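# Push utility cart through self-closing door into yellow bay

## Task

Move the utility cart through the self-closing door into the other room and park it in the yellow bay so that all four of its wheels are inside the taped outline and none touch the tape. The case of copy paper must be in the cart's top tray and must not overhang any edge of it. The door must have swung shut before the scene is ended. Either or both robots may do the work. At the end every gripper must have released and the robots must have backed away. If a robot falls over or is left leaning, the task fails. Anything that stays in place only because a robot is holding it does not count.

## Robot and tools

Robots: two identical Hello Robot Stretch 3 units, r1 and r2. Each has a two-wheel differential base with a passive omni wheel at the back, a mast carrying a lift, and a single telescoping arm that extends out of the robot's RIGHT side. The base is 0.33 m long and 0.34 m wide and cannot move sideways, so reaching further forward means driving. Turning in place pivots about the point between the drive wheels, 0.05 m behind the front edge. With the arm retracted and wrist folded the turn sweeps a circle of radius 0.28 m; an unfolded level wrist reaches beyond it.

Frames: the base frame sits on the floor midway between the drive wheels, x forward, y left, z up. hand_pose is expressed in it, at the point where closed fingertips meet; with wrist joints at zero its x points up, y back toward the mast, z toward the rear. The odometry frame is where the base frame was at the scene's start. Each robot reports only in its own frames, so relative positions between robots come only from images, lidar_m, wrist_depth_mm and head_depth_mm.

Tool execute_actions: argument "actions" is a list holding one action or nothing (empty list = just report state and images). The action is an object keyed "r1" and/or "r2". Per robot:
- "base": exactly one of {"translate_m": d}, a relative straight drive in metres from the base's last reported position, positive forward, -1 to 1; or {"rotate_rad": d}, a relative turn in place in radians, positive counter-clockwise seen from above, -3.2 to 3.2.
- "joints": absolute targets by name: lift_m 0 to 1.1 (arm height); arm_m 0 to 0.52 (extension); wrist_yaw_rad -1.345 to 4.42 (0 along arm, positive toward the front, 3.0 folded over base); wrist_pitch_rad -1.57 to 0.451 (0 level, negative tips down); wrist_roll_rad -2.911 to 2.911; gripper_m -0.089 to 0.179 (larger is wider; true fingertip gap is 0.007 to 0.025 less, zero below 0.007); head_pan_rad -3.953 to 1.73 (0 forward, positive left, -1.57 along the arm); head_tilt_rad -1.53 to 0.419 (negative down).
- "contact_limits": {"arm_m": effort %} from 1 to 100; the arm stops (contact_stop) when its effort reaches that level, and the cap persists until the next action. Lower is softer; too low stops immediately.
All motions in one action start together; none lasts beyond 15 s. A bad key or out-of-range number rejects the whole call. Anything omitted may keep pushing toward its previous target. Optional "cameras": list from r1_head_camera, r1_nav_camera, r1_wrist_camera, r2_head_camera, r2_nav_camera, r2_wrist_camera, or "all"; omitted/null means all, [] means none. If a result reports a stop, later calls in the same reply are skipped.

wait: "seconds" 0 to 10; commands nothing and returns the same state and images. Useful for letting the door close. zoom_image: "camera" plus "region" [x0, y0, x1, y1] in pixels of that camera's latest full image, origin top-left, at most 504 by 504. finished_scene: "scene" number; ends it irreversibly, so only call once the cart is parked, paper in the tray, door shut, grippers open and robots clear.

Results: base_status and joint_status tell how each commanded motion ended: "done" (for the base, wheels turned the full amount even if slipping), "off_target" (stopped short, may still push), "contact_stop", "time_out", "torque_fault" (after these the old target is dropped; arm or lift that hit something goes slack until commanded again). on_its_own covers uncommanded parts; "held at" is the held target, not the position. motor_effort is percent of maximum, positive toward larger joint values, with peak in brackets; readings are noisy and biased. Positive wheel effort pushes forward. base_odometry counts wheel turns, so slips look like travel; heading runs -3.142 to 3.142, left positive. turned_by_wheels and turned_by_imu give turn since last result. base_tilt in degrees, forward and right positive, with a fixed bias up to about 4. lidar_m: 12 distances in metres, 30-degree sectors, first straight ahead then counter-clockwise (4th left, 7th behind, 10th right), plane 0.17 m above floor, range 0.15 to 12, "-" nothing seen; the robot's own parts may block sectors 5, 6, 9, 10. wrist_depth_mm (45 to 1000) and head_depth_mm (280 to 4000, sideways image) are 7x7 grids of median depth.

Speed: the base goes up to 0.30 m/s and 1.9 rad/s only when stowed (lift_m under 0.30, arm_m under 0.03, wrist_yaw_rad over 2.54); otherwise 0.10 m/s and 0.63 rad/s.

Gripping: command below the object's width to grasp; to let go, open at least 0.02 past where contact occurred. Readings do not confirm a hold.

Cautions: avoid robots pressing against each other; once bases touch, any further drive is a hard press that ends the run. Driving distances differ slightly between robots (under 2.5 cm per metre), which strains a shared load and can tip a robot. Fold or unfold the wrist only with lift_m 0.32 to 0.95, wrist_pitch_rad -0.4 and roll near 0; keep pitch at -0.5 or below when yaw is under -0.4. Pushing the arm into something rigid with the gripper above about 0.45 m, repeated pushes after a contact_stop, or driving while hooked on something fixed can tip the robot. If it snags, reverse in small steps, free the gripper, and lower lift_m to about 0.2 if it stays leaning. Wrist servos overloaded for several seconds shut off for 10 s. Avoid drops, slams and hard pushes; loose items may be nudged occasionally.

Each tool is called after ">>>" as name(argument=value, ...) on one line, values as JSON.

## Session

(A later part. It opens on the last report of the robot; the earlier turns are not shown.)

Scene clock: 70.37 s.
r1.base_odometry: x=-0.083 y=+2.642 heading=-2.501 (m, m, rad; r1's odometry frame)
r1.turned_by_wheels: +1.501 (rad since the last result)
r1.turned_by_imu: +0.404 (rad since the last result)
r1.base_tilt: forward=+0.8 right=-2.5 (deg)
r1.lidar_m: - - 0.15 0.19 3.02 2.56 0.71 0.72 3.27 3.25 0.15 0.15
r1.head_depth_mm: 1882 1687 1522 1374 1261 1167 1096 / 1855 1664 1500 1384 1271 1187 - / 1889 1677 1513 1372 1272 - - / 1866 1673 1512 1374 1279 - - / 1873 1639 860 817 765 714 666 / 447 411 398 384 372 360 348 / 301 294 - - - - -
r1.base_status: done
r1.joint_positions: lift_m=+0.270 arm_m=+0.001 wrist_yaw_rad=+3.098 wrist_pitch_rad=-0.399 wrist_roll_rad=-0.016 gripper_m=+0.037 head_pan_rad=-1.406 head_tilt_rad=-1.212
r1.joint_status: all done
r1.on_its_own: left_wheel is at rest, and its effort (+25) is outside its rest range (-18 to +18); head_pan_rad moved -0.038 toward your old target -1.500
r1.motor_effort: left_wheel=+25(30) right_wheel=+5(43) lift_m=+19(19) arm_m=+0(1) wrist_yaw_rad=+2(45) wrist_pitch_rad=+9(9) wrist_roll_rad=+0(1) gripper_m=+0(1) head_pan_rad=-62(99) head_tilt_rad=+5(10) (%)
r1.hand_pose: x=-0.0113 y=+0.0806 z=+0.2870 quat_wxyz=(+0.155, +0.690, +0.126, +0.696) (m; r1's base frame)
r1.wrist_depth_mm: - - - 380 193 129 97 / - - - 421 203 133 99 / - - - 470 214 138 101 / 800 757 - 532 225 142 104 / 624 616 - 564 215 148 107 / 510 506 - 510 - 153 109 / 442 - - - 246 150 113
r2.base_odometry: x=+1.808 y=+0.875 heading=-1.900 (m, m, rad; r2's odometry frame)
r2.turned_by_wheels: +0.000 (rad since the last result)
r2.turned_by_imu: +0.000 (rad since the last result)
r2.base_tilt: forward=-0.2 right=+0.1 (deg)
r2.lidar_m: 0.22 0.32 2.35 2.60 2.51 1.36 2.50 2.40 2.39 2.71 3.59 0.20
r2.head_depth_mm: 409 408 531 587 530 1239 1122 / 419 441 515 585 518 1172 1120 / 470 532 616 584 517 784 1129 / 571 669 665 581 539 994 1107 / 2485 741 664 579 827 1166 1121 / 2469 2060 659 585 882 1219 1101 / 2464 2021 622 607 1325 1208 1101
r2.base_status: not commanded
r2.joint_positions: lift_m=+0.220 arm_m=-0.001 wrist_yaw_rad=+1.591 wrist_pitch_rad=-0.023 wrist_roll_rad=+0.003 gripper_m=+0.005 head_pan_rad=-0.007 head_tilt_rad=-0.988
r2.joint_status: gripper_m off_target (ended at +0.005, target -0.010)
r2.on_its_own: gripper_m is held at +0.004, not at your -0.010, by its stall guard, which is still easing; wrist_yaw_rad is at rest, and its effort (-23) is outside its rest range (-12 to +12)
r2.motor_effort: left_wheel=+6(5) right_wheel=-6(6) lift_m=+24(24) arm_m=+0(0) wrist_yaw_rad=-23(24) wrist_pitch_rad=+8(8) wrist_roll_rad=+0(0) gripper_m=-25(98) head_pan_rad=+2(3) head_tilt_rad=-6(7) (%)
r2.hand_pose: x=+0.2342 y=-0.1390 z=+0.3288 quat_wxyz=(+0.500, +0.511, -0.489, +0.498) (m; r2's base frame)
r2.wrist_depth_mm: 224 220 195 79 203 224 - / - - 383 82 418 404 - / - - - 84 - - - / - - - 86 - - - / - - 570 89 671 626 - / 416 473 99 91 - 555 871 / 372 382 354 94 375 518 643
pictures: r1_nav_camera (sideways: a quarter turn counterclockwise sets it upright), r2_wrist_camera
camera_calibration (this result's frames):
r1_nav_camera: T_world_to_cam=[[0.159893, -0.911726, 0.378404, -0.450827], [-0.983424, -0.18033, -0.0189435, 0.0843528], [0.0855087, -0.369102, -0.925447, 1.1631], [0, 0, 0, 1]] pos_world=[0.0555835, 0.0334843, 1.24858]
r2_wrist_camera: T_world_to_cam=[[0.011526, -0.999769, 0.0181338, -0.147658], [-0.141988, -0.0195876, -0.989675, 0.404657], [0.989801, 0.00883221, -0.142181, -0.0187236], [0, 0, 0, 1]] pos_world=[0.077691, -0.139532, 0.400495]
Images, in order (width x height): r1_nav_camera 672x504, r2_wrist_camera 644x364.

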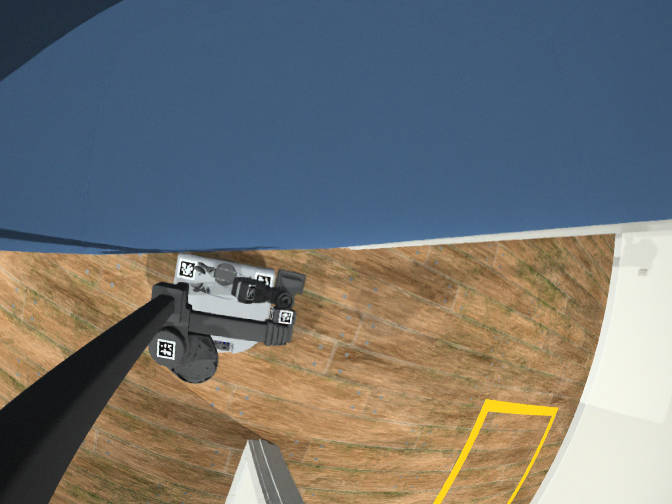

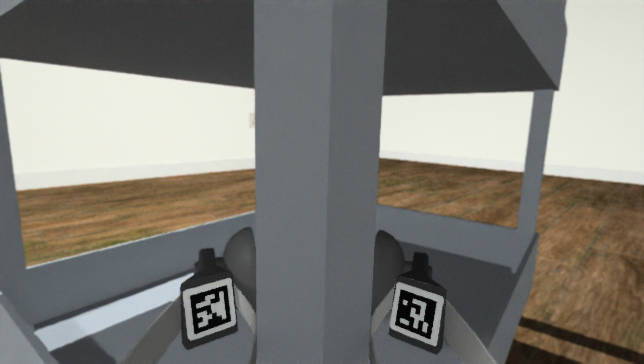

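Turn right instead and reverse along the door.

>>> execute_actions(actions=[{"r1":{"base":{"rotate_rad":-1.85},"joints":{"lift_m":0.31}}}], cameras=[])

>>> execute_actions(actions=[{"r1":{"base":{"translate_m":-0.4},"joints":{"head_pan_rad":-0.8}},"r2":{"joints":{"head_pan_rad":-3.3}}}], cameras=["r1_nav_camera","r2_nav_camera"])

Scene clock: 76.90 s.
r1.base_odometry: x=-0.083 y=+2.642 heading=+1.933 (m, m, rad; r1's odometry frame)
r1.turned_by_wheels: -1.849 (rad since the last result)
r1.turned_by_imu: -1.764 (rad since the last result)
r1.base_tilt: forward=+0.9 right=-2.4 (deg)
r1.lidar_m: 3.24 0.33 0.21 0.19 0.19 0.24 0.47 2.11 2.62 1.22 0.70 3.36
r1.head_depth_mm: 1940 1691 1522 1382 1273 1157 - / 1937 1691 1528 1386 1272 1185 - / 1941 1681 1523 1381 1289 - - / 1914 1704 1526 1379 1276 - - / 1555 1635 1504 1395 1261 1164 1083 / 998 1051 1140 1347 1269 1165 1081 / 720 810 1067 1379 1270 1161 1085
r1.base_status: done
r1.joint_positions: lift_m=+0.310 arm_m=+0.001 wrist_yaw_rad=+3.099 wrist_pitch_rad=-0.399 wrist_roll_rad=-0.016 gripper_m=+0.037 head_pan_rad=-1.497 head_tilt_rad=-1.195
r1.joint_status: all done
r1.on_its_own: head_pan_rad moved -0.091 to your old target -1.500
r1.motor_effort: left_wheel=+9(61) right_wheel=-14(43) lift_m=+26(25) arm_m=+0(0) wrist_yaw_rad=+1(2) wrist_pitch_rad=+9(9) wrist_roll_rad=+0(1) gripper_m=+0(1) head_pan_rad=-3(63) head_tilt_rad=-2(6) (%)
r1.hand_pose: x=-0.0116 y=+0.0807 z=+0.3266 quat_wxyz=(+0.154, +0.690, +0.127, +0.696) (m; r1's base frame)
r1.wrist_depth_mm: 180 186 199 208 221 233 250 / 193 200 216 225 239 256 275 / 207 217 - 245 262 283 303 / 224 238 - 268 290 313 342 / 244 259 - 299 325 354 407 / 268 286 - 339 372 405 493 / 298 311 - - 431 454 453
r2.base_odometry: x=+1.808 y=+0.875 heading=-1.900 (m, m, rad; r2's odometry frame)
r2.turned_by_wheels: +0.000 (rad since the last result)
r2.turned_by_imu: +0.000 (rad since the last result)
r2.base_tilt: forward=-0.5 right=+0.1 (deg)
r2.lidar_m: 0.22 0.33 2.35 2.61 2.51 1.34 2.49 2.40 2.39 2.70 3.58 0.20
r2.head_depth_mm: 408 409 531 587 530 1234 1122 / 419 442 514 585 519 1177 1114 / 470 531 615 583 517 785 1127 / 572 667 666 581 540 1001 1121 / 2465 740 662 577 827 1172 1121 / 2449 2035 658 586 884 1222 1109 / 2448 2033 622 605 1329 1211 1101
r2.base_status: not commanded
r2.joint_positions: lift_m=+0.220 arm_m=-0.001 wrist_yaw_rad=+1.591 wrist_pitch_rad=-0.023 wrist_roll_rad=+0.003 gripper_m=+0.008 head_pan_rad=-0.007 head_tilt_rad=-0.988
r2.joint_status: not commanded
r2.on_its_own: gripper_m is held at +0.007, not at your -0.010, by its stall guard, which is not easing now; wrist_yaw_rad is at rest, and its effort (-23) is outside its rest range (-12 to +12)
r2.motor_effort: left_wheel=+6(6) right_wheel=-6(7) lift_m=+24(23) arm_m=+0(1) wrist_yaw_rad=-23(23) wrist_pitch_rad=+8(8) wrist_roll_rad=+0(0) gripper_m=-25(25) head_pan_rad=+3(2) head_tilt_rad=-6(6) (%)
r2.hand_pose: x=+0.2342 y=-0.1390 z=+0.3288 quat_wxyz=(+0.500, +0.511, -0.489, +0.498) (m; r2's base frame)
r2.wrist_depth_mm: 226 220 194 79 202 224 - / - - 383 82 418 409 - / - - - 84 - - - / - - - 86 - - - / - - 574 89 679 618 - / 412 482 99 91 - 551 868 / 369 380 352 94 375 516 650
pictures: none
No camera images: the call's "cameras" was empty. Leave "cameras" out to get every camera's image.

Scene clock: 81.93 s.
r1.base_odometry: x=+0.059 y=+2.268 heading=+1.933 (m, m, rad; r1's odometry frame)
r1.turned_by_wheels: +0.000 (rad since the last result)
r1.turned_by_imu: +0.000 (rad since the last result)
r1.base_tilt: forward=+0.9 right=-2.4 (deg)
r1.lidar_m: 3.65 0.28 0.19 0.18 0.19 0.24 1.34 1.71 2.63 2.53 1.02 0.95
r1.head_depth_mm: 1573 1709 1532 1391 1258 1164 1079 / 1333 1645 1526 1387 1262 1190 1071 / 1150 1466 1538 1386 1279 - - / 1010 1247 1482 1388 1269 1196 - / 952 1281 1495 1378 1271 1171 913 / 1928 1711 1537 1390 1265 1159 758 / 1925 1705 1535 1386 1271 1043 602
r1.base_status: done
r1.joint_positions: lift_m=+0.310 arm_m=+0.001 wrist_yaw_rad=+3.099 wrist_pitch_rad=-0.399 wrist_roll_rad=-0.016 gripper_m=+0.037 head_pan_rad=-0.807 head_tilt_rad=-1.195
r1.joint_status: all done
r1.motor_effort: left_wheel=+7(7) right_wheel=-8(20) lift_m=+26(26) arm_m=+0(0) wrist_yaw_rad=+1(0) wrist_pitch_rad=+9(9) wrist_roll_rad=+0(1) gripper_m=+0(0) head_pan_rad=+5(54) head_tilt_rad=-2(2) (%)
r1.hand_pose: x=-0.0116 y=+0.0807 z=+0.3266 quat_wxyz=(+0.154, +0.690, +0.127, +0.696) (m; r1's base frame)
r1.wrist_depth_mm: 181 184 192 198 205 213 222 / 197 199 210 215 224 233 243 / - 216 - 234 244 257 270 / 836 236 - 258 270 283 301 / 677 262 - 285 300 320 337 / 556 304 - 324 342 366 391 / 479 477 - - 397 422 439
r2.base_odometry: x=+1.808 y=+0.875 heading=-1.900 (m, m, rad; r2's odometry frame)
r2.turned_by_wheels: +0.000 (rad since the last result)
r2.turned_by_imu: +0.000 (rad since the last result)
r2.base_tilt: forward=-0.2 right=+0.0 (deg)
r2.lidar_m: 0.22 0.33 2.35 2.61 2.51 1.34 2.49 2.39 2.39 2.69 3.58 0.20
r2.head_depth_mm: 1271 1527 1627 1553 1380 - 1123 / 2157 1694 1666 1559 1376 1257 1095 / 2288 2085 1778 1538 1369 1267 - / 2372 2063 1773 1530 1368 - - / 2467 2034 1739 1528 1357 1252 - / 2455 2033 1743 1520 1356 1220 - / 2445 2050 1753 1508 1350 1207 1117
r2.base_status: not commanded
r2.joint_positions: lift_m=+0.220 arm_m=-0.001 wrist_yaw_rad=+1.591 wrist_pitch_rad=-0.023 wrist_roll_rad=+0.003 gripper_m=+0.008 head_pan_rad=-3.293 head_tilt_rad=-0.988
r2.joint_status: all done
r2.on_its_own: gripper_m is held at +0.007, not at your -0.010, by its stall guard, which is not easing now; wrist_yaw_rad is at rest, and its effort (-23) is outside its rest range (-12 to +12)
r2.motor_effort: left_wheel=+6(6) right_wheel=-6(6) lift_m=+24(23) arm_m=+0(0) wrist_yaw_rad=-23(23) wrist_pitch_rad=+8(8) wrist_roll_rad=+0(1) gripper_m=-25(25) head_pan_rad=-3(39) head_tilt_rad=-6(7) (%)
r2.hand_pose: x=+0.2342 y=-0.1390 z=+0.3288 quat_wxyz=(+0.500, +0.511, -0.489, +0.498) (m; r2's base frame)
r2.wrist_depth_mm: 226 220 192 79 201 223 - / - - 381 82 421 409 - / - - - 84 - - - / - - - 86 - - - / - - 569 88 690 615 - / 416 467 99 91 - 549 864 / 373 384 358 93 375 520 635
pictures: r1_nav_camera (sideways: a quarter turn counterclockwise sets it upright), r2_nav_camera (sideways: a quarter turn counterclockwise sets it upright)
camera_calibration (this result's frames):
r1_nav_camera: T_world_to_cam=[[0.641566, -0.658151, 0.393993, -0.47407], [-0.710339, -0.703612, -0.0186643, 0.0823239], [0.289502, -0.267895, -0.918924, 1.15339], [0, 0, 0, 1]] pos_world=[0.0287168, 0.0549005, 1.24819]
r2_nav_camera: T_world_to_cam=[[-0.852351, 0.109099, 0.511463, -0.616284], [0.148991, 0.988127, 0.0375183, 0.00178144], [-0.501297, 0.108182, -0.858486, 1.08014], [0, 0, 0, 1]] pos_world=[0.0159156, -0.0513764, 1.24242]
Images, in order (width x height): r1_nav_camera 672x504, r2_nav_camera 672x504.

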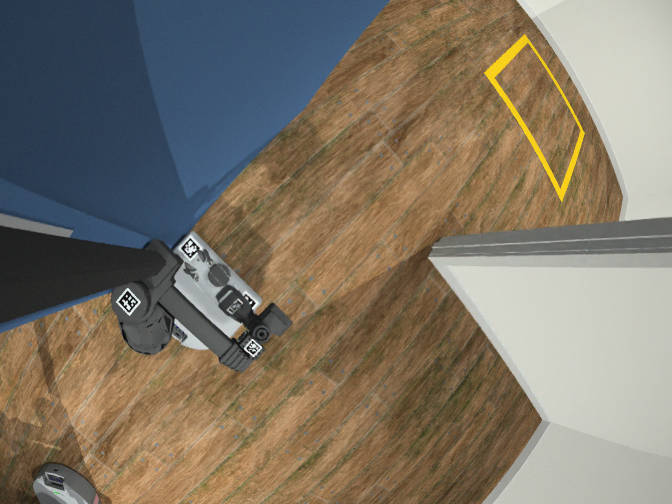

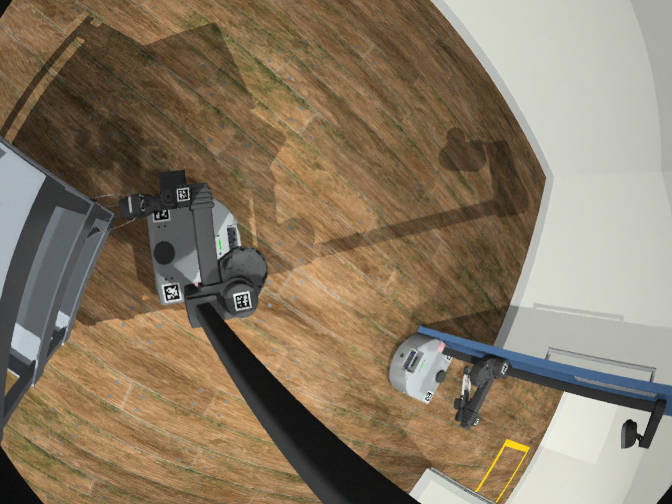

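>>> execute_actions(actions=[{"r1":{"base":{"translate_m":-0.17}},"r2":{"base":{"rotate_rad":-0.7},"joints":{"wrist_yaw_rad":2.2,"gripper_m":0.0}}}], cameras=[])

>>> execute_actions(actions=[{"r1":{"base":{"rotate_rad":-0.6}},"r2":{"base":{"rotate_rad":-0.6}}}], cameras=[])

>>> execute_actions(actions=[{"r2":{"base":{"translate_m":-1.0},"joints":{"head_pan_rad":-2.2,"head_tilt_rad":-1.2}}}], cameras=["r1_nav_camera","r2_nav_camera"])

Scene clock: 89.23 s.
r1.base_odometry: x=+0.119 y=+2.109 heading=+1.933 (m, m, rad; r1's odometry frame)
r1.turned_by_wheels: +0.000 (rad since the last result)
r1.turned_by_imu: +0.000 (rad since the last result)
r1.base_tilt: forward=+0.9 right=-2.5 (deg)
r1.lidar_m: 3.81 0.27 0.18 0.17 2.30 3.18 1.25 1.48 2.63 2.54 1.26 1.08
r1.head_depth_mm: 1842 1694 1532 1382 1259 1168 1081 / 1645 1694 1517 1391 1264 1186 1072 / 1430 1661 1544 1394 1279 - - / 1254 1534 1520 1387 1269 1193 - / 1115 1348 1519 1393 1259 1164 949 / 1120 1677 1524 1393 1265 1165 720 / 1933 1699 1516 1387 1270 983 568
r1.base_status: done
r1.joint_positions: lift_m=+0.310 arm_m=+0.001 wrist_yaw_rad=+3.099 wrist_pitch_rad=-0.399 wrist_roll_rad=-0.016 gripper_m=+0.037 head_pan_rad=-0.807 head_tilt_rad=-1.195
r1.joint_status: not commanded
r1.motor_effort: left_wheel=+4(4) right_wheel=-2(11) lift_m=+26(26) arm_m=+0(0) wrist_yaw_rad=+0(1) wrist_pitch_rad=+9(9) wrist_roll_rad=+0(0) gripper_m=-1(2) head_pan_rad=+4(4) head_tilt_rad=-2(2) (%)
r1.hand_pose: x=-0.0116 y=+0.0807 z=+0.3266 quat_wxyz=(+0.154, +0.690, +0.127, +0.696) (m; r1's base frame)
r1.wrist_depth_mm: - - - 192 196 203 211 / - - - 209 212 220 230 / - - - 230 231 243 253 / 868 841 - 255 256 269 284 / 683 669 - 283 284 303 321 / 554 561 - 316 324 345 367 / 478 490 - - 376 397 425
r2.base_odometry: x=+1.808 y=+0.875 heading=-2.599 (m, m, rad; r2's odometry frame)
r2.turned_by_wheels: -0.700 (rad since the last result)
r2.turned_by_imu: -0.708 (rad since the last result)
r2.base_tilt: forward=-0.3 right=+0.2 (deg)
r2.lidar_m: 3.60 0.15 0.18 0.44 2.47 2.24 1.25 2.30 2.45 2.39 2.51 3.53
r2.head_depth_mm: 2280 2105 1792 1540 1379 - 1121 / 2227 2074 1765 1558 1375 1248 1097 / 2191 2079 1758 1541 1379 1265 - / 2331 2065 1753 1547 1357 - - / 2471 2048 1726 1530 1351 1250 - / 2446 1440 1544 1519 1356 1215 - / 2408 1404 1551 1535 1345 1209 1099
r2.base_status: done
r2.joint_positions: lift_m=+0.220 arm_m=-0.001 wrist_yaw_rad=+2.263 wrist_pitch_rad=-0.021 wrist_roll_rad=+0.003 gripper_m=+0.001 head_pan_rad=-3.294 head_tilt_rad=-0.989
r2.joint_status: wrist_yaw_rad off_target (ended at +2.263, target +2.200); the others done
r2.on_its_own: wrist_yaw_rad is held at +2.255, not at your +2.200, by its stall guard, which is not easing now
r2.motor_effort: left_wheel=+5(17) right_wheel=-8(33) lift_m=+25(25) arm_m=+0(2) wrist_yaw_rad=-9(82) wrist_pitch_rad=+7(8) wrist_roll_rad=-1(0) gripper_m=-12(67) head_pan_rad=-2(3) head_tilt_rad=-6(7) (%)
r2.hand_pose: x=+0.1756 y=+0.0190 z=+0.3292 quat_wxyz=(+0.308, +0.644, -0.294, +0.636) (m; r2's base frame)
r2.wrist_depth_mm: 246 218 213 110 201 262 - / - - 465 113 412 413 - / - - - 116 - - - / - - - 119 - - - / - - 643 123 708 661 - / 430 487 527 126 529 568 873 / 334 384 372 128 378 591 651
pictures: none
No camera images: the call's "cameras" was empty. Leave "cameras" out to get every camera's image.

Scene clock: 92.30 s.
r1.base_odometry: x=+0.119 y=+2.109 heading=+1.334 (m, m, rad; r1's odometry frame)
r1.turned_by_wheels: -0.599 (rad since the last result)
r1.turned_by_imu: -0.588 (rad since the last result)
r1.base_tilt: forward=+0.9 right=-2.4 (deg)
r1.lidar_m: 1.08 3.81 0.35 0.23 0.22 2.28 2.98 1.30 1.34 2.69 2.53 1.35
r1.head_depth_mm: 1914 1709 1528 1373 1266 1164 1085 / 1908 1696 1529 1389 1261 1195 1064 / 1930 1712 1545 1378 1277 - - / 1927 1697 1528 1388 1271 1192 - / 1922 1708 1524 1377 1269 1168 1072 / 1885 1696 1535 1393 1265 1172 1084 / 1670 1667 1527 1377 1273 1165 1074
r1.base_status: done
r1.joint_positions: lift_m=+0.310 arm_m=+0.001 wrist_yaw_rad=+3.099 wrist_pitch_rad=-0.399 wrist_roll_rad=-0.016 gripper_m=+0.037 head_pan_rad=-0.806 head_tilt_rad=-1.195
r1.joint_status: not commanded
r1.motor_effort: left_wheel=+10(13) right_wheel=-10(12) lift_m=+26(26) arm_m=+0(0) wrist_yaw_rad=+1(1) wrist_pitch_rad=+9(9) wrist_roll_rad=+0(0) gripper_m=+0(2) head_pan_rad=+5(4) head_tilt_rad=-1(2) (%)
r1.hand_pose: x=-0.0116 y=+0.0807 z=+0.3266 quat_wxyz=(+0.154, +0.690, +0.127, +0.696) (m; r1's base frame)
r1.wrist_depth_mm: - 191 243 276 349 468 - / - 208 262 299 384 533 - / - 229 - 324 428 622 - / 861 772 - 356 475 726 782 / 682 651 - 392 595 644 631 / 563 556 - 447 539 531 527 / 479 490 - - 459 457 452
r2.base_odometry: x=+1.808 y=+0.875 heading=+3.084 (m, m, rad; r2's odometry frame)
r2.turned_by_wheels: -0.600 (rad since the last result)
r2.turned_by_imu: -0.539 (rad since the last result)
r2.base_tilt: forward=-0.2 right=+0.2 (deg)
r2.lidar_m: 3.46 - 0.15 0.19 2.38 2.47 2.27 1.29 1.35 2.46 2.39 2.51
r2.head_depth_mm: 2454 2092 1772 1549 1369 - 958 / 2504 2077 1773 1553 1372 1251 1100 / 2467 2073 1748 1544 1369 1266 - / 2469 2059 1749 1533 1369 - - / 2393 2053 1754 1524 1352 1257 - / 2314 2022 1739 1525 1347 1215 - / 2217 2039 1723 1512 1337 1212 1105
r2.base_status: done
r2.joint_positions: lift_m=+0.220 arm_m=-0.001 wrist_yaw_rad=+2.241 wrist_pitch_rad=-0.018 wrist_roll_rad=+0.003 gripper_m=+0.001 head_pan_rad=-3.295 head_tilt_rad=-0.993
r2.joint_status: not commanded
r2.on_its_own: wrist_yaw_rad is held at +2.255, not at your +2.200, by its stall guard, which is not easing now; wrist_yaw_rad is at rest, and its effort (+16) is outside its rest range (-12 to +12)
r2.motor_effort: left_wheel=+1(100) right_wheel=+7(86) lift_m=+28(29) arm_m=-1(1) wrist_yaw_rad=+16(53) wrist_pitch_rad=+6(8) wrist_roll_rad=+0(0) gripper_m=-14(16) head_pan_rad=-2(3) head_tilt_rad=-4(6) (%)
r2.hand_pose: x=+0.1791 y=+0.0146 z=+0.3298 quat_wxyz=(+0.314, +0.640, -0.302, +0.633) (m; r2's base frame)
r2.wrist_depth_mm: 221 215 210 109 - - - / - 484 458 111 - - - / - - - 114 - - - / - - - 117 - - - / - 648 762 120 - - - / 461 497 521 123 876 854 854 / 386 386 368 127 592 644 645
pictures: none
No camera images: the call's "cameras" was empty. Leave "cameras" out to get every camera's image.

Scene clock: 103.33 s.
r1.base_odometry: x=+0.119 y=+2.109 heading=+1.334 (m, m, rad; r1's odometry frame)
r1.turned_by_wheels: +0.000 (rad since the last result)
r1.turned_by_imu: +0.002 (rad since the last result)
r1.base_tilt: forward=+0.9 right=-2.4 (deg)
r1.lidar_m: 1.08 3.81 0.35 0.24 0.22 2.27 2.98 0.55 0.57 0.74 2.54 1.35
r1.head_depth_mm: 1931 1710 1318 1210 1268 1163 1076 / 1926 1698 1517 1320 1264 1192 1063 / 1940 1698 1522 1387 1280 - - / 1923 1696 1531 1397 1261 1188 - / 1949 1704 1522 1382 1271 1162 1067 / 1885 1699 1535 1379 1266 1160 1077 / 1677 1665 1537 1385 1262 1168 1077
r1.base_status: not commanded
r1.joint_positions: lift_m=+0.310 arm_m=+0.001 wrist_yaw_rad=+3.099 wrist_pitch_rad=-0.399 wrist_roll_rad=-0.016 gripper_m=+0.037 head_pan_rad=-0.806 head_tilt_rad=-1.195
r1.joint_status: not commanded
r1.motor_effort: left_wheel=+9(10) right_wheel=-10(11) lift_m=+26(26) arm_m=+0(0) wrist_yaw_rad=+1(1) wrist_pitch_rad=+9(9) wrist_roll_rad=+0(0) gripper_m=-1(1) head_pan_rad=+4(4) head_tilt_rad=-2(2) (%)
r1.hand_pose: x=-0.0116 y=+0.0807 z=+0.3266 quat_wxyz=(+0.154, +0.690, +0.127, +0.696) (m; r1's base frame)
r1.wrist_depth_mm: - 190 244 276 348 465 - / - 207 263 298 384 531 - / - 231 - 328 426 621 - / 863 773 - 355 483 711 777 / 681 650 - 392 591 634 626 / 565 558 - 443 542 531 522 / 479 492 - - 460 454 446
r2.base_odometry: x=+2.806 y=+0.817 heading=+3.084 (m, m, rad; r2's odometry frame)
r2.turned_by_wheels: +0.000 (rad since the last result)
r2.turned_by_imu: -0.004 (rad since the last result)
r2.base_tilt: forward=-0.4 right=+0.3 (deg)
r2.lidar_m: 0.22 4.46 2.61 1.94 1.90 1.83 1.37 1.31 1.22 0.75 0.42 0.19
r2.head_depth_mm: 1774 1608 1532 1405 1302 1201 1148 / 1844 1660 1510 1391 1286 - 1105 / 1798 1641 1500 1392 1303 - 1108 / 1795 1637 1497 1378 1300 - 1104 / 1783 1634 1496 1374 1297 1169 1115 / 1710 1606 1473 1360 1269 1170 1098 / 1406 1538 1477 1265 1261 1178 703
r2.base_status: done
r2.joint_positions: lift_m=+0.220 arm_m=-0.001 wrist_yaw_rad=+1.839 wrist_pitch_rad=-0.017 wrist_roll_rad=+0.003 gripper_m=+0.001 head_pan_rad=-2.207 head_tilt_rad=-1.186
r2.joint_status: all done
r2.on_its_own: wrist_yaw_rad is held at +1.872, not at your +2.200, by its stall guard, which is still easing
r2.motor_effort: left_wheel=-3(13) right_wheel=-3(18) lift_m=+28(28) arm_m=-1(1) wrist_yaw_rad=+38(74) wrist_pitch_rad=+6(6) wrist_roll_rad=+0(0) gripper_m=-14(17) head_pan_rad=+3(39) head_tilt_rad=-8(25) (%)
r2.hand_pose: x=+0.2253 y=-0.0763 z=+0.3302 quat_wxyz=(+0.433, +0.567, -0.424, +0.558) (m; r2's base frame)
r2.wrist_depth_mm: - - - 110 197 193 189 / - - - 113 405 388 372 / - - - 115 - - - / - - - 118 - - - / - - - 121 639 677 668 / 820 813 860 124 547 531 541 / 614 618 575 127 381 404 412
pictures: r1_nav_camera (sideways: a quarter turn counterclockwise sets it upright), r2_nav_camera (sideways: a quarter turn counterclockwise sets it upright)
camera_calibration (this result's frames):
r1_nav_camera: T_world_to_cam=[[0.641896, -0.657829, 0.393993, -0.474072], [-0.709986, -0.703968, -0.0186643, 0.0823218], [0.289637, -0.267749, -0.918924, 1.15339], [0, 0, 0, 1]] pos_world=[0.0286892, 0.0549119, 1.24819]
r2_nav_camera: T_world_to_cam=[[-0.543419, -0.770687, 0.332772, -0.385423], [-0.809234, 0.586353, 0.0364858, 0.00898033], [-0.223241, -0.249463, -0.942301, 1.18733], [0, 0, 0, 1]] pos_world=[0.0628816, -0.00611106, 1.24675]
Images, in order (width x height): r1_nav_camera 672x504, r2_nav_camera 672x504.

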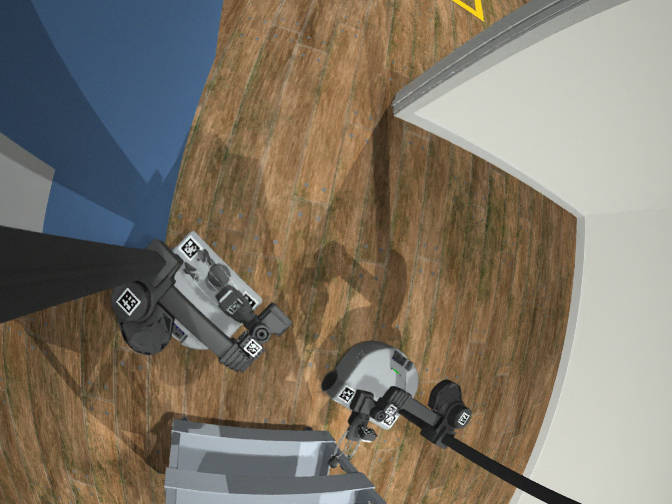

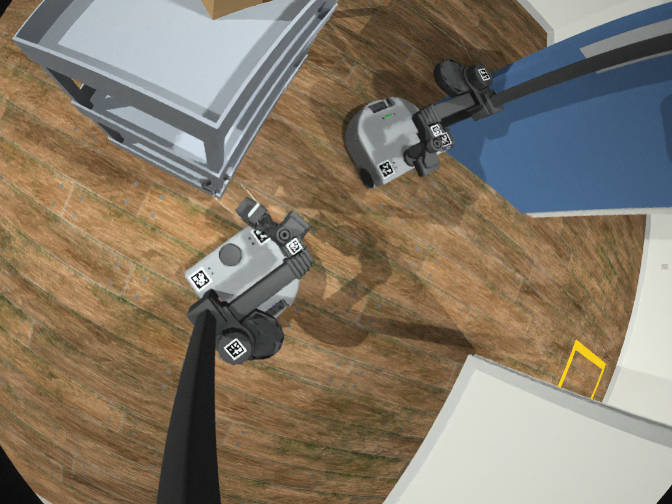

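>>> execute_actions(actions=[{"r1":{"base":{"translate_m":-0.13}},"r2":{"base":{"rotate_rad":-0.5},"joints":{"wrist_yaw_rad":1.57}}}], cameras=[])

>>> execute_actions(actions=[{"r2":{"base":{"translate_m":-0.5}}}], cameras=[])

>>> execute_actions(actions=[{"r2":{"base":{"rotate_rad":1.0}}}], cameras=[])

>>> execute_actions(actions=[{"r2":{"base":{"translate_m":-0.4}}}], cameras=["r1_nav_camera","r2_nav_camera"])

Scene clock: 109.67 s.
r1.base_odometry: x=+0.089 y=+1.983 heading=+1.334 (m, m, rad; r1's odometry frame)
r1.turned_by_wheels: +0.000 (rad since the last result)
r1.turned_by_imu: +0.000 (rad since the last result)
r1.base_tilt: forward=+0.8 right=-2.4 (deg)
r1.lidar_m: 1.21 0.92 0.23 0.17 2.15 2.20 2.88 0.40 0.40 0.46 2.60 1.52
r1.head_depth_mm: 1920 1698 1061 1241 1160 1134 1077 / 1931 1705 1316 1332 1262 1191 1066 / 1923 1720 1522 1381 1283 - - / 1927 1707 1530 1379 1266 1189 - / 1921 1700 1522 1382 1254 1166 988 / 1922 1703 1527 1386 1269 1165 921 / 1834 1693 1525 1387 1263 1170 843
r1.base_status: done
r1.joint_positions: lift_m=+0.310 arm_m=+0.001 wrist_yaw_rad=+3.099 wrist_pitch_rad=-0.399 wrist_roll_rad=-0.016 gripper_m=+0.037 head_pan_rad=-0.806 head_tilt_rad=-1.195
r1.joint_status: not commanded
r1.motor_effort: left_wheel=+3(4) right_wheel=-3(14) lift_m=+26(26) arm_m=+0(0) wrist_yaw_rad=+1(0) wrist_pitch_rad=+9(9) wrist_roll_rad=+0(1) gripper_m=+0(0) head_pan_rad=+4(5) head_tilt_rad=-1(1) (%)
r1.hand_pose: x=-0.0116 y=+0.0807 z=+0.3266 quat_wxyz=(+0.154, +0.690, +0.127, +0.696) (m; r1's base frame)
r1.wrist_depth_mm: - - - 200 237 322 497 / - - - 220 263 367 612 / - - - 240 293 432 810 / 867 839 - 264 331 518 760 / 690 674 - 287 408 598 629 / 561 555 - 323 484 526 518 / 477 488 - - 457 457 450
r2.base_odometry: x=+2.806 y=+0.817 heading=+2.584 (m, m, rad; r2's odometry frame)
r2.turned_by_wheels: -0.500 (rad since the last result)
r2.turned_by_imu: -0.503 (rad since the last result)
r2.base_tilt: forward=-0.3 right=+0.1 (deg)
r2.lidar_m: 0.23 0.28 4.44 2.54 1.93 1.88 1.80 1.36 1.32 1.20 0.76 0.23
r2.head_depth_mm: 1504 1660 1509 1398 1298 1203 1140 / 1494 1637 1504 1394 1291 - 1098 / 1458 1657 1511 1385 1303 - 1098 / 1451 1632 1510 1369 1302 - 1100 / 1436 1601 1482 1373 1303 1164 1117 / 1784 1608 1475 1366 1264 1166 1099 / 1760 1610 1485 1355 1258 1176 951
r2.base_status: done
r2.joint_positions: lift_m=+0.220 arm_m=-0.001 wrist_yaw_rad=+1.576 wrist_pitch_rad=-0.018 wrist_roll_rad=+0.003 gripper_m=+0.001 head_pan_rad=-2.207 head_tilt_rad=-1.186
r2.joint_status: all done
r2.motor_effort: left_wheel=+5(31) right_wheel=-15(26) lift_m=+28(28) arm_m=+0(1) wrist_yaw_rad=-7(100) wrist_pitch_rad=+6(7) wrist_roll_rad=+0(1) gripper_m=-14(22) head_pan_rad=+3(2) head_tilt_rad=-7(7) (%)
r2.hand_pose: x=+0.2344 y=-0.1428 z=+0.3300 quat_wxyz=(+0.503, +0.506, -0.495, +0.496) (m; r2's base frame)
r2.wrist_depth_mm: 219 213 207 110 235 - - / - 475 448 112 494 - - / - - - 116 - - - / - - - 119 - - - / - 612 705 122 698 - - / 449 507 532 124 832 817 518 / 382 388 372 130 579 608 416
pictures: none
No camera images: the call's "cameras" was empty. Leave "cameras" out to get every camera's image.

Scene clock: 115.73 s.
r1.base_odometry: x=+0.089 y=+1.983 heading=+1.334 (m, m, rad; r1's odometry frame)
r1.turned_by_wheels: +0.000 (rad since the last result)
r1.turned_by_imu: +0.001 (rad since the last result)
r1.base_tilt: forward=+0.9 right=-2.4 (deg)
r1.lidar_m: 1.21 0.92 0.23 0.17 2.15 2.19 2.88 4.80 0.47 0.32 0.30 1.52
r1.head_depth_mm: 477 549 574 509 1114 1160 1082 / 833 625 583 529 1140 1194 1064 / 1911 1431 1477 1328 1222 - - / 1916 1673 1525 1387 1265 1191 - / 1928 1711 1521 1393 1268 1159 991 / 1923 1696 1537 1383 1272 1168 925 / 1827 1716 1547 1380 1272 1161 846
r1.base_status: not commanded
r1.joint_positions: lift_m=+0.310 arm_m=+0.001 wrist_yaw_rad=+3.099 wrist_pitch_rad=-0.399 wrist_roll_rad=-0.016 gripper_m=+0.037 head_pan_rad=-0.806 head_tilt_rad=-1.195
r1.joint_status: not commanded
r1.motor_effort: left_wheel=+2(6) right_wheel=-3(20) lift_m=+25(26) arm_m=+0(0) wrist_yaw_rad=+0(1) wrist_pitch_rad=+9(9) wrist_roll_rad=+0(0) gripper_m=-1(1) head_pan_rad=+4(4) head_tilt_rad=-2(2) (%)
r1.hand_pose: x=-0.0116 y=+0.0806 z=+0.3266 quat_wxyz=(+0.154, +0.690, +0.127, +0.696) (m; r1's base frame)
r1.wrist_depth_mm: - - - 199 241 323 495 / - - - 219 263 370 621 / - - - 239 293 423 802 / 857 847 - 264 329 514 757 / 684 672 - 287 409 590 629 / 563 557 - 324 490 534 525 / 479 487 - - 459 458 449
r2.base_odometry: x=+3.231 y=+0.553 heading=+2.584 (m, m, rad; r2's odometry frame)
r2.turned_by_wheels: +0.000 (rad since the last result)
r2.turned_by_imu: -0.002 (rad since the last result)
r2.base_tilt: forward=-0.4 right=+0.2 (deg)
r2.lidar_m: 0.24 0.33 4.70 1.98 1.49 1.46 1.44 1.08 1.05 1.11 1.33 0.23
r2.head_depth_mm: 1190 1504 1523 1407 1299 1219 1147 / 1177 1471 1507 1396 1289 - 1098 / 1160 1444 1501 1378 1299 - 1100 / 1147 1435 1492 1380 1306 - 1097 / 1139 1403 1487 1371 1304 1169 1112 / 1125 1387 1476 1365 1263 1167 1107 / 1110 1373 1470 1360 1265 1185 948
r2.base_status: done
r2.joint_positions: lift_m=+0.220 arm_m=-0.001 wrist_yaw_rad=+1.564 wrist_pitch_rad=-0.017 wrist_roll_rad=+0.003 gripper_m=+0.001 head_pan_rad=-2.207 head_tilt_rad=-1.186
r2.joint_status: not commanded
r2.motor_effort: left_wheel=+5(6) right_wheel=-8(28) lift_m=+28(28) arm_m=+0(0) wrist_yaw_rad=+6(39) wrist_pitch_rad=+6(6) wrist_roll_rad=+0(0) gripper_m=-15(17) head_pan_rad=+2(2) head_tilt_rad=-7(7) (%)
r2.hand_pose: x=+0.2344 y=-0.1458 z=+0.3302 quat_wxyz=(+0.505, +0.503, -0.498, +0.493) (m; r2's base frame)
r2.wrist_depth_mm: 216 212 206 109 197 - 861 / - 473 442 112 395 867 865 / - - - 115 - 862 871 / - - - 118 - - 879 / - - 686 121 704 799 873 / 432 484 528 123 553 781 864 / 384 387 373 128 365 639 655
pictures: none
No camera images: the call's "cameras" was empty. Leave "cameras" out to get every camera's image.

Scene clock: 118.73 s.
r1.base_odometry: x=+0.089 y=+1.983 heading=+1.334 (m, m, rad; r1's odometry frame)
r1.turned_by_wheels: +0.000 (rad since the last result)
r1.turned_by_imu: +0.000 (rad since the last result)
r1.base_tilt: forward=+0.9 right=-2.4 (deg)
r1.lidar_m: 1.21 0.92 0.23 0.17 2.15 2.20 2.88 4.81 0.49 0.42 0.42 1.52
r1.head_depth_mm: 1930 639 512 870 1162 1166 1077 / 1853 1624 933 881 1237 1192 1069 / 1228 1420 1460 1396 1269 - - / 1922 1699 1500 1392 1262 1192 - / 1934 1694 1532 1384 1272 1172 990 / 1921 1716 1526 1389 1263 1171 918 / 1824 1702 1543 1383 1260 1167 846
r1.base_status: not commanded
r1.joint_positions: lift_m=+0.310 arm_m=+0.001 wrist_yaw_rad=+3.099 wrist_pitch_rad=-0.399 wrist_roll_rad=-0.016 gripper_m=+0.037 head_pan_rad=-0.806 head_tilt_rad=-1.195
r1.joint_status: not commanded
r1.motor_effort: left_wheel=+2(2) right_wheel=-3(4) lift_m=+25(25) arm_m=+0(0) wrist_yaw_rad=+0(1) wrist_pitch_rad=+9(9) wrist_roll_rad=+0(1) gripper_m=+0(0) head_pan_rad=+4(4) head_tilt_rad=-1(2) (%)
r1.hand_pose: x=-0.0116 y=+0.0806 z=+0.3266 quat_wxyz=(+0.154, +0.690, +0.127, +0.696) (m; r1's base frame)
r1.wrist_depth_mm: - - - 199 240 324 500 / - - - 219 263 366 612 / - - - 240 294 426 801 / 856 845 - 265 332 515 753 / 674 673 - 288 408 594 630 / 562 556 - 322 488 537 529 / 481 491 - - 464 461 453
r2.base_odometry: x=+3.231 y=+0.553 heading=-2.699 (m, m, rad; r2's odometry frame)
r2.turned_by_wheels: +1.000 (rad since the last result)
r2.turned_by_imu: +1.007 (rad since the last result)
r2.base_tilt: forward=-0.5 right=+0.5 (deg)
r2.lidar_m: 4.71 2.08 1.52 1.46 1.50 1.10 1.06 1.10 1.34 0.43 0.26 0.24
r2.head_depth_mm: 1828 1670 1498 1392 1297 1215 1150 / 1815 1657 1504 1400 1291 - 1106 / 1811 1649 1510 1389 1298 - 1108 / 1774 1638 1497 1382 1305 - 1106 / 1697 1616 1491 1366 1295 1169 1112 / 1559 1635 1496 1361 1271 1167 1105 / 1434 1579 1471 1350 1226 1053 1101
r2.base_status: done
r2.joint_positions: lift_m=+0.220 arm_m=-0.001 wrist_yaw_rad=+1.475 wrist_pitch_rad=-0.020 wrist_roll_rad=+0.003 gripper_m=+0.001 head_pan_rad=-2.207 head_tilt_rad=-1.186
r2.joint_status: not commanded
r2.on_its_own: wrist_yaw_rad is held at +1.487, not at your +1.570, by its stall guard, which is not easing now; wrist_yaw_rad is at rest, and its effort (+15) is outside its rest range (-12 to +12)
r2.motor_effort: left_wheel=-7(19) right_wheel=+6(30) lift_m=+28(28) arm_m=-1(1) wrist_yaw_rad=+15(76) wrist_pitch_rad=+7(7) wrist_roll_rad=+0(1) gripper_m=-16(19) head_pan_rad=+2(3) head_tilt_rad=-8(7) (%)
r2.hand_pose: x=+0.2332 y=-0.1687 z=+0.3295 quat_wxyz=(+0.528, +0.481, -0.519, +0.469) (m; r2's base frame)
r2.wrist_depth_mm: - - - 107 201 197 193 / - - - 109 421 395 380 / - - - 113 - - - / - - - 116 - - - / - - - 119 562 - - / 788 814 866 121 535 522 501 / 617 621 595 125 375 405 404
pictures: none
No camera images: the call's "cameras" was empty. Leave "cameras" out to get every camera's image.

Scene clock: 123.70 s.
r1.base_odometry: x=+0.089 y=+1.983 heading=+1.334 (m, m, rad; r1's odometry frame)
r1.turned_by_wheels: +0.000 (rad since the last result)
r1.turned_by_imu: +0.001 (rad since the last result)
r1.base_tilt: forward=+0.9 right=-2.4 (deg)
r1.lidar_m: 1.21 0.92 0.23 0.17 2.15 2.20 2.89 4.79 3.97 0.49 0.44 1.16
r1.head_depth_mm: 571 634 917 1215 1268 1161 1076 / 594 615 698 1152 1264 1191 1068 / 729 1055 989 1216 1255 - - / 1887 1628 1496 1387 1263 1186 - / 1829 1427 1502 1390 1260 1162 990 / 1260 1516 1532 1398 1264 1167 922 / 1825 1720 1518 1384 1258 1164 844
r1.base_status: not commanded
r1.joint_positions: lift_m=+0.310 arm_m=+0.001 wrist_yaw_rad=+3.099 wrist_pitch_rad=-0.399 wrist_roll_rad=-0.016 gripper_m=+0.037 head_pan_rad=-0.806 head_tilt_rad=-1.195
r1.joint_status: not commanded
r1.motor_effort: left_wheel=+2(2) right_wheel=-4(3) lift_m=+25(25) arm_m=+0(0) wrist_yaw_rad=+0(1) wrist_pitch_rad=+9(9) wrist_roll_rad=+0(0) gripper_m=+0(1) head_pan_rad=+4(3) head_tilt_rad=-2(2) (%)
r1.hand_pose: x=-0.0116 y=+0.0806 z=+0.3266 quat_wxyz=(+0.154, +0.690, +0.127, +0.696) (m; r1's base frame)
r1.wrist_depth_mm: - - - 199 240 322 495 / - - - 219 263 370 619 / - - - 240 292 429 805 / 860 841 - 264 329 512 761 / 676 683 - 287 409 585 624 / 566 555 - 323 483 533 525 / 477 486 - - 456 459 448
r2.base_odometry: x=+3.592 y=+0.724 heading=-2.699 (m, m, rad; r2's odometry frame)
r2.turned_by_wheels: +0.000 (rad since the last result)
r2.turned_by_imu: -0.001 (rad since the last result)
r2.base_tilt: forward=-0.4 right=+0.2 (deg)
r2.lidar_m: 0.34 2.08 1.52 1.46 0.94 0.68 0.65 0.68 1.37 1.30 0.29 0.23
r2.head_depth_mm: 756 875 1028 1253 1288 1208 1146 / 1823 1020 1188 1370 1290 - 1112 / 1807 1647 1492 1374 1293 - 1102 / 1803 1638 1491 1374 1302 - 1097 / 1783 1631 1485 1370 1300 1165 1108 / 1617 1624 1473 1369 1274 1162 1109 / 1459 1589 1482 1355 1259 1175 1087
r2.base_status: done
r2.joint_positions: lift_m=+0.220 arm_m=-0.001 wrist_yaw_rad=+1.485 wrist_pitch_rad=-0.019 wrist_roll_rad=+0.003 gripper_m=+0.001 head_pan_rad=-2.207 head_tilt_rad=-1.186
r2.joint_status: not commanded
r2.on_its_own: wrist_yaw_rad is held at +1.487, not at your +1.570, by its stall guard, which is not easing now
r2.motor_effort: left_wheel=-3(17) right_wheel=-2(10) lift_m=+28(28) arm_m=-1(1) wrist_yaw_rad=+3(37) wrist_pitch_rad=+7(7) wrist_roll_rad=-1(0) gripper_m=-13(17) head_pan_rad=+3(2) head_tilt_rad=-8(7) (%)
r2.hand_pose: x=+0.2334 y=-0.1662 z=+0.3297 quat_wxyz=(+0.525, +0.484, -0.517, +0.472) (m; r2's base frame)
r2.wrist_depth_mm: - - 214 107 199 195 193 / - - 452 110 412 390 378 / - - - 113 - - - / - - - 116 - - - / - - 566 118 705 675 - / 808 831 505 122 523 535 517 / 616 617 362 126 375 404 406
pictures: r1_nav_camera (sideways: a quarter turn counterclockwise sets it upright), r2_nav_camera (sideways: a quarter turn counterclockwise sets it upright)
camera_calibration (this result's frames):
r1_nav_camera: T_world_to_cam=[[0.642307, -0.657417, 0.394011, -0.474097], [-0.70954, -0.704418, -0.018664, 0.0823186], [0.289818, -0.267578, -0.918916, 1.15337], [0, 0, 0, 1]] pos_world=[0.0286552, 0.0549254, 1.24819]
r2_nav_camera: T_world_to_cam=[[-0.543312, -0.770783, 0.332724, -0.385362], [-0.809324, 0.586228, 0.0364853, 0.00898146], [-0.223175, -0.249459, -0.942318, 1.18735], [0, 0, 0, 1]] pos_world=[0.0628841, -0.00610022, 1.24676]
Images, in order (width x height): r1_nav_camera 672x504, r2_nav_camera 672x504.

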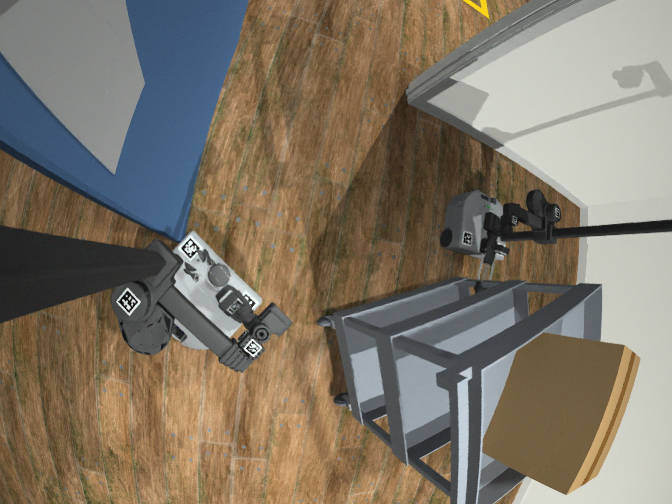

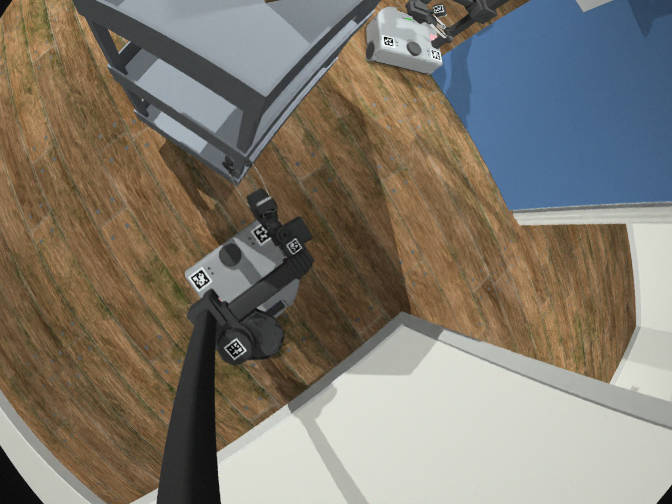

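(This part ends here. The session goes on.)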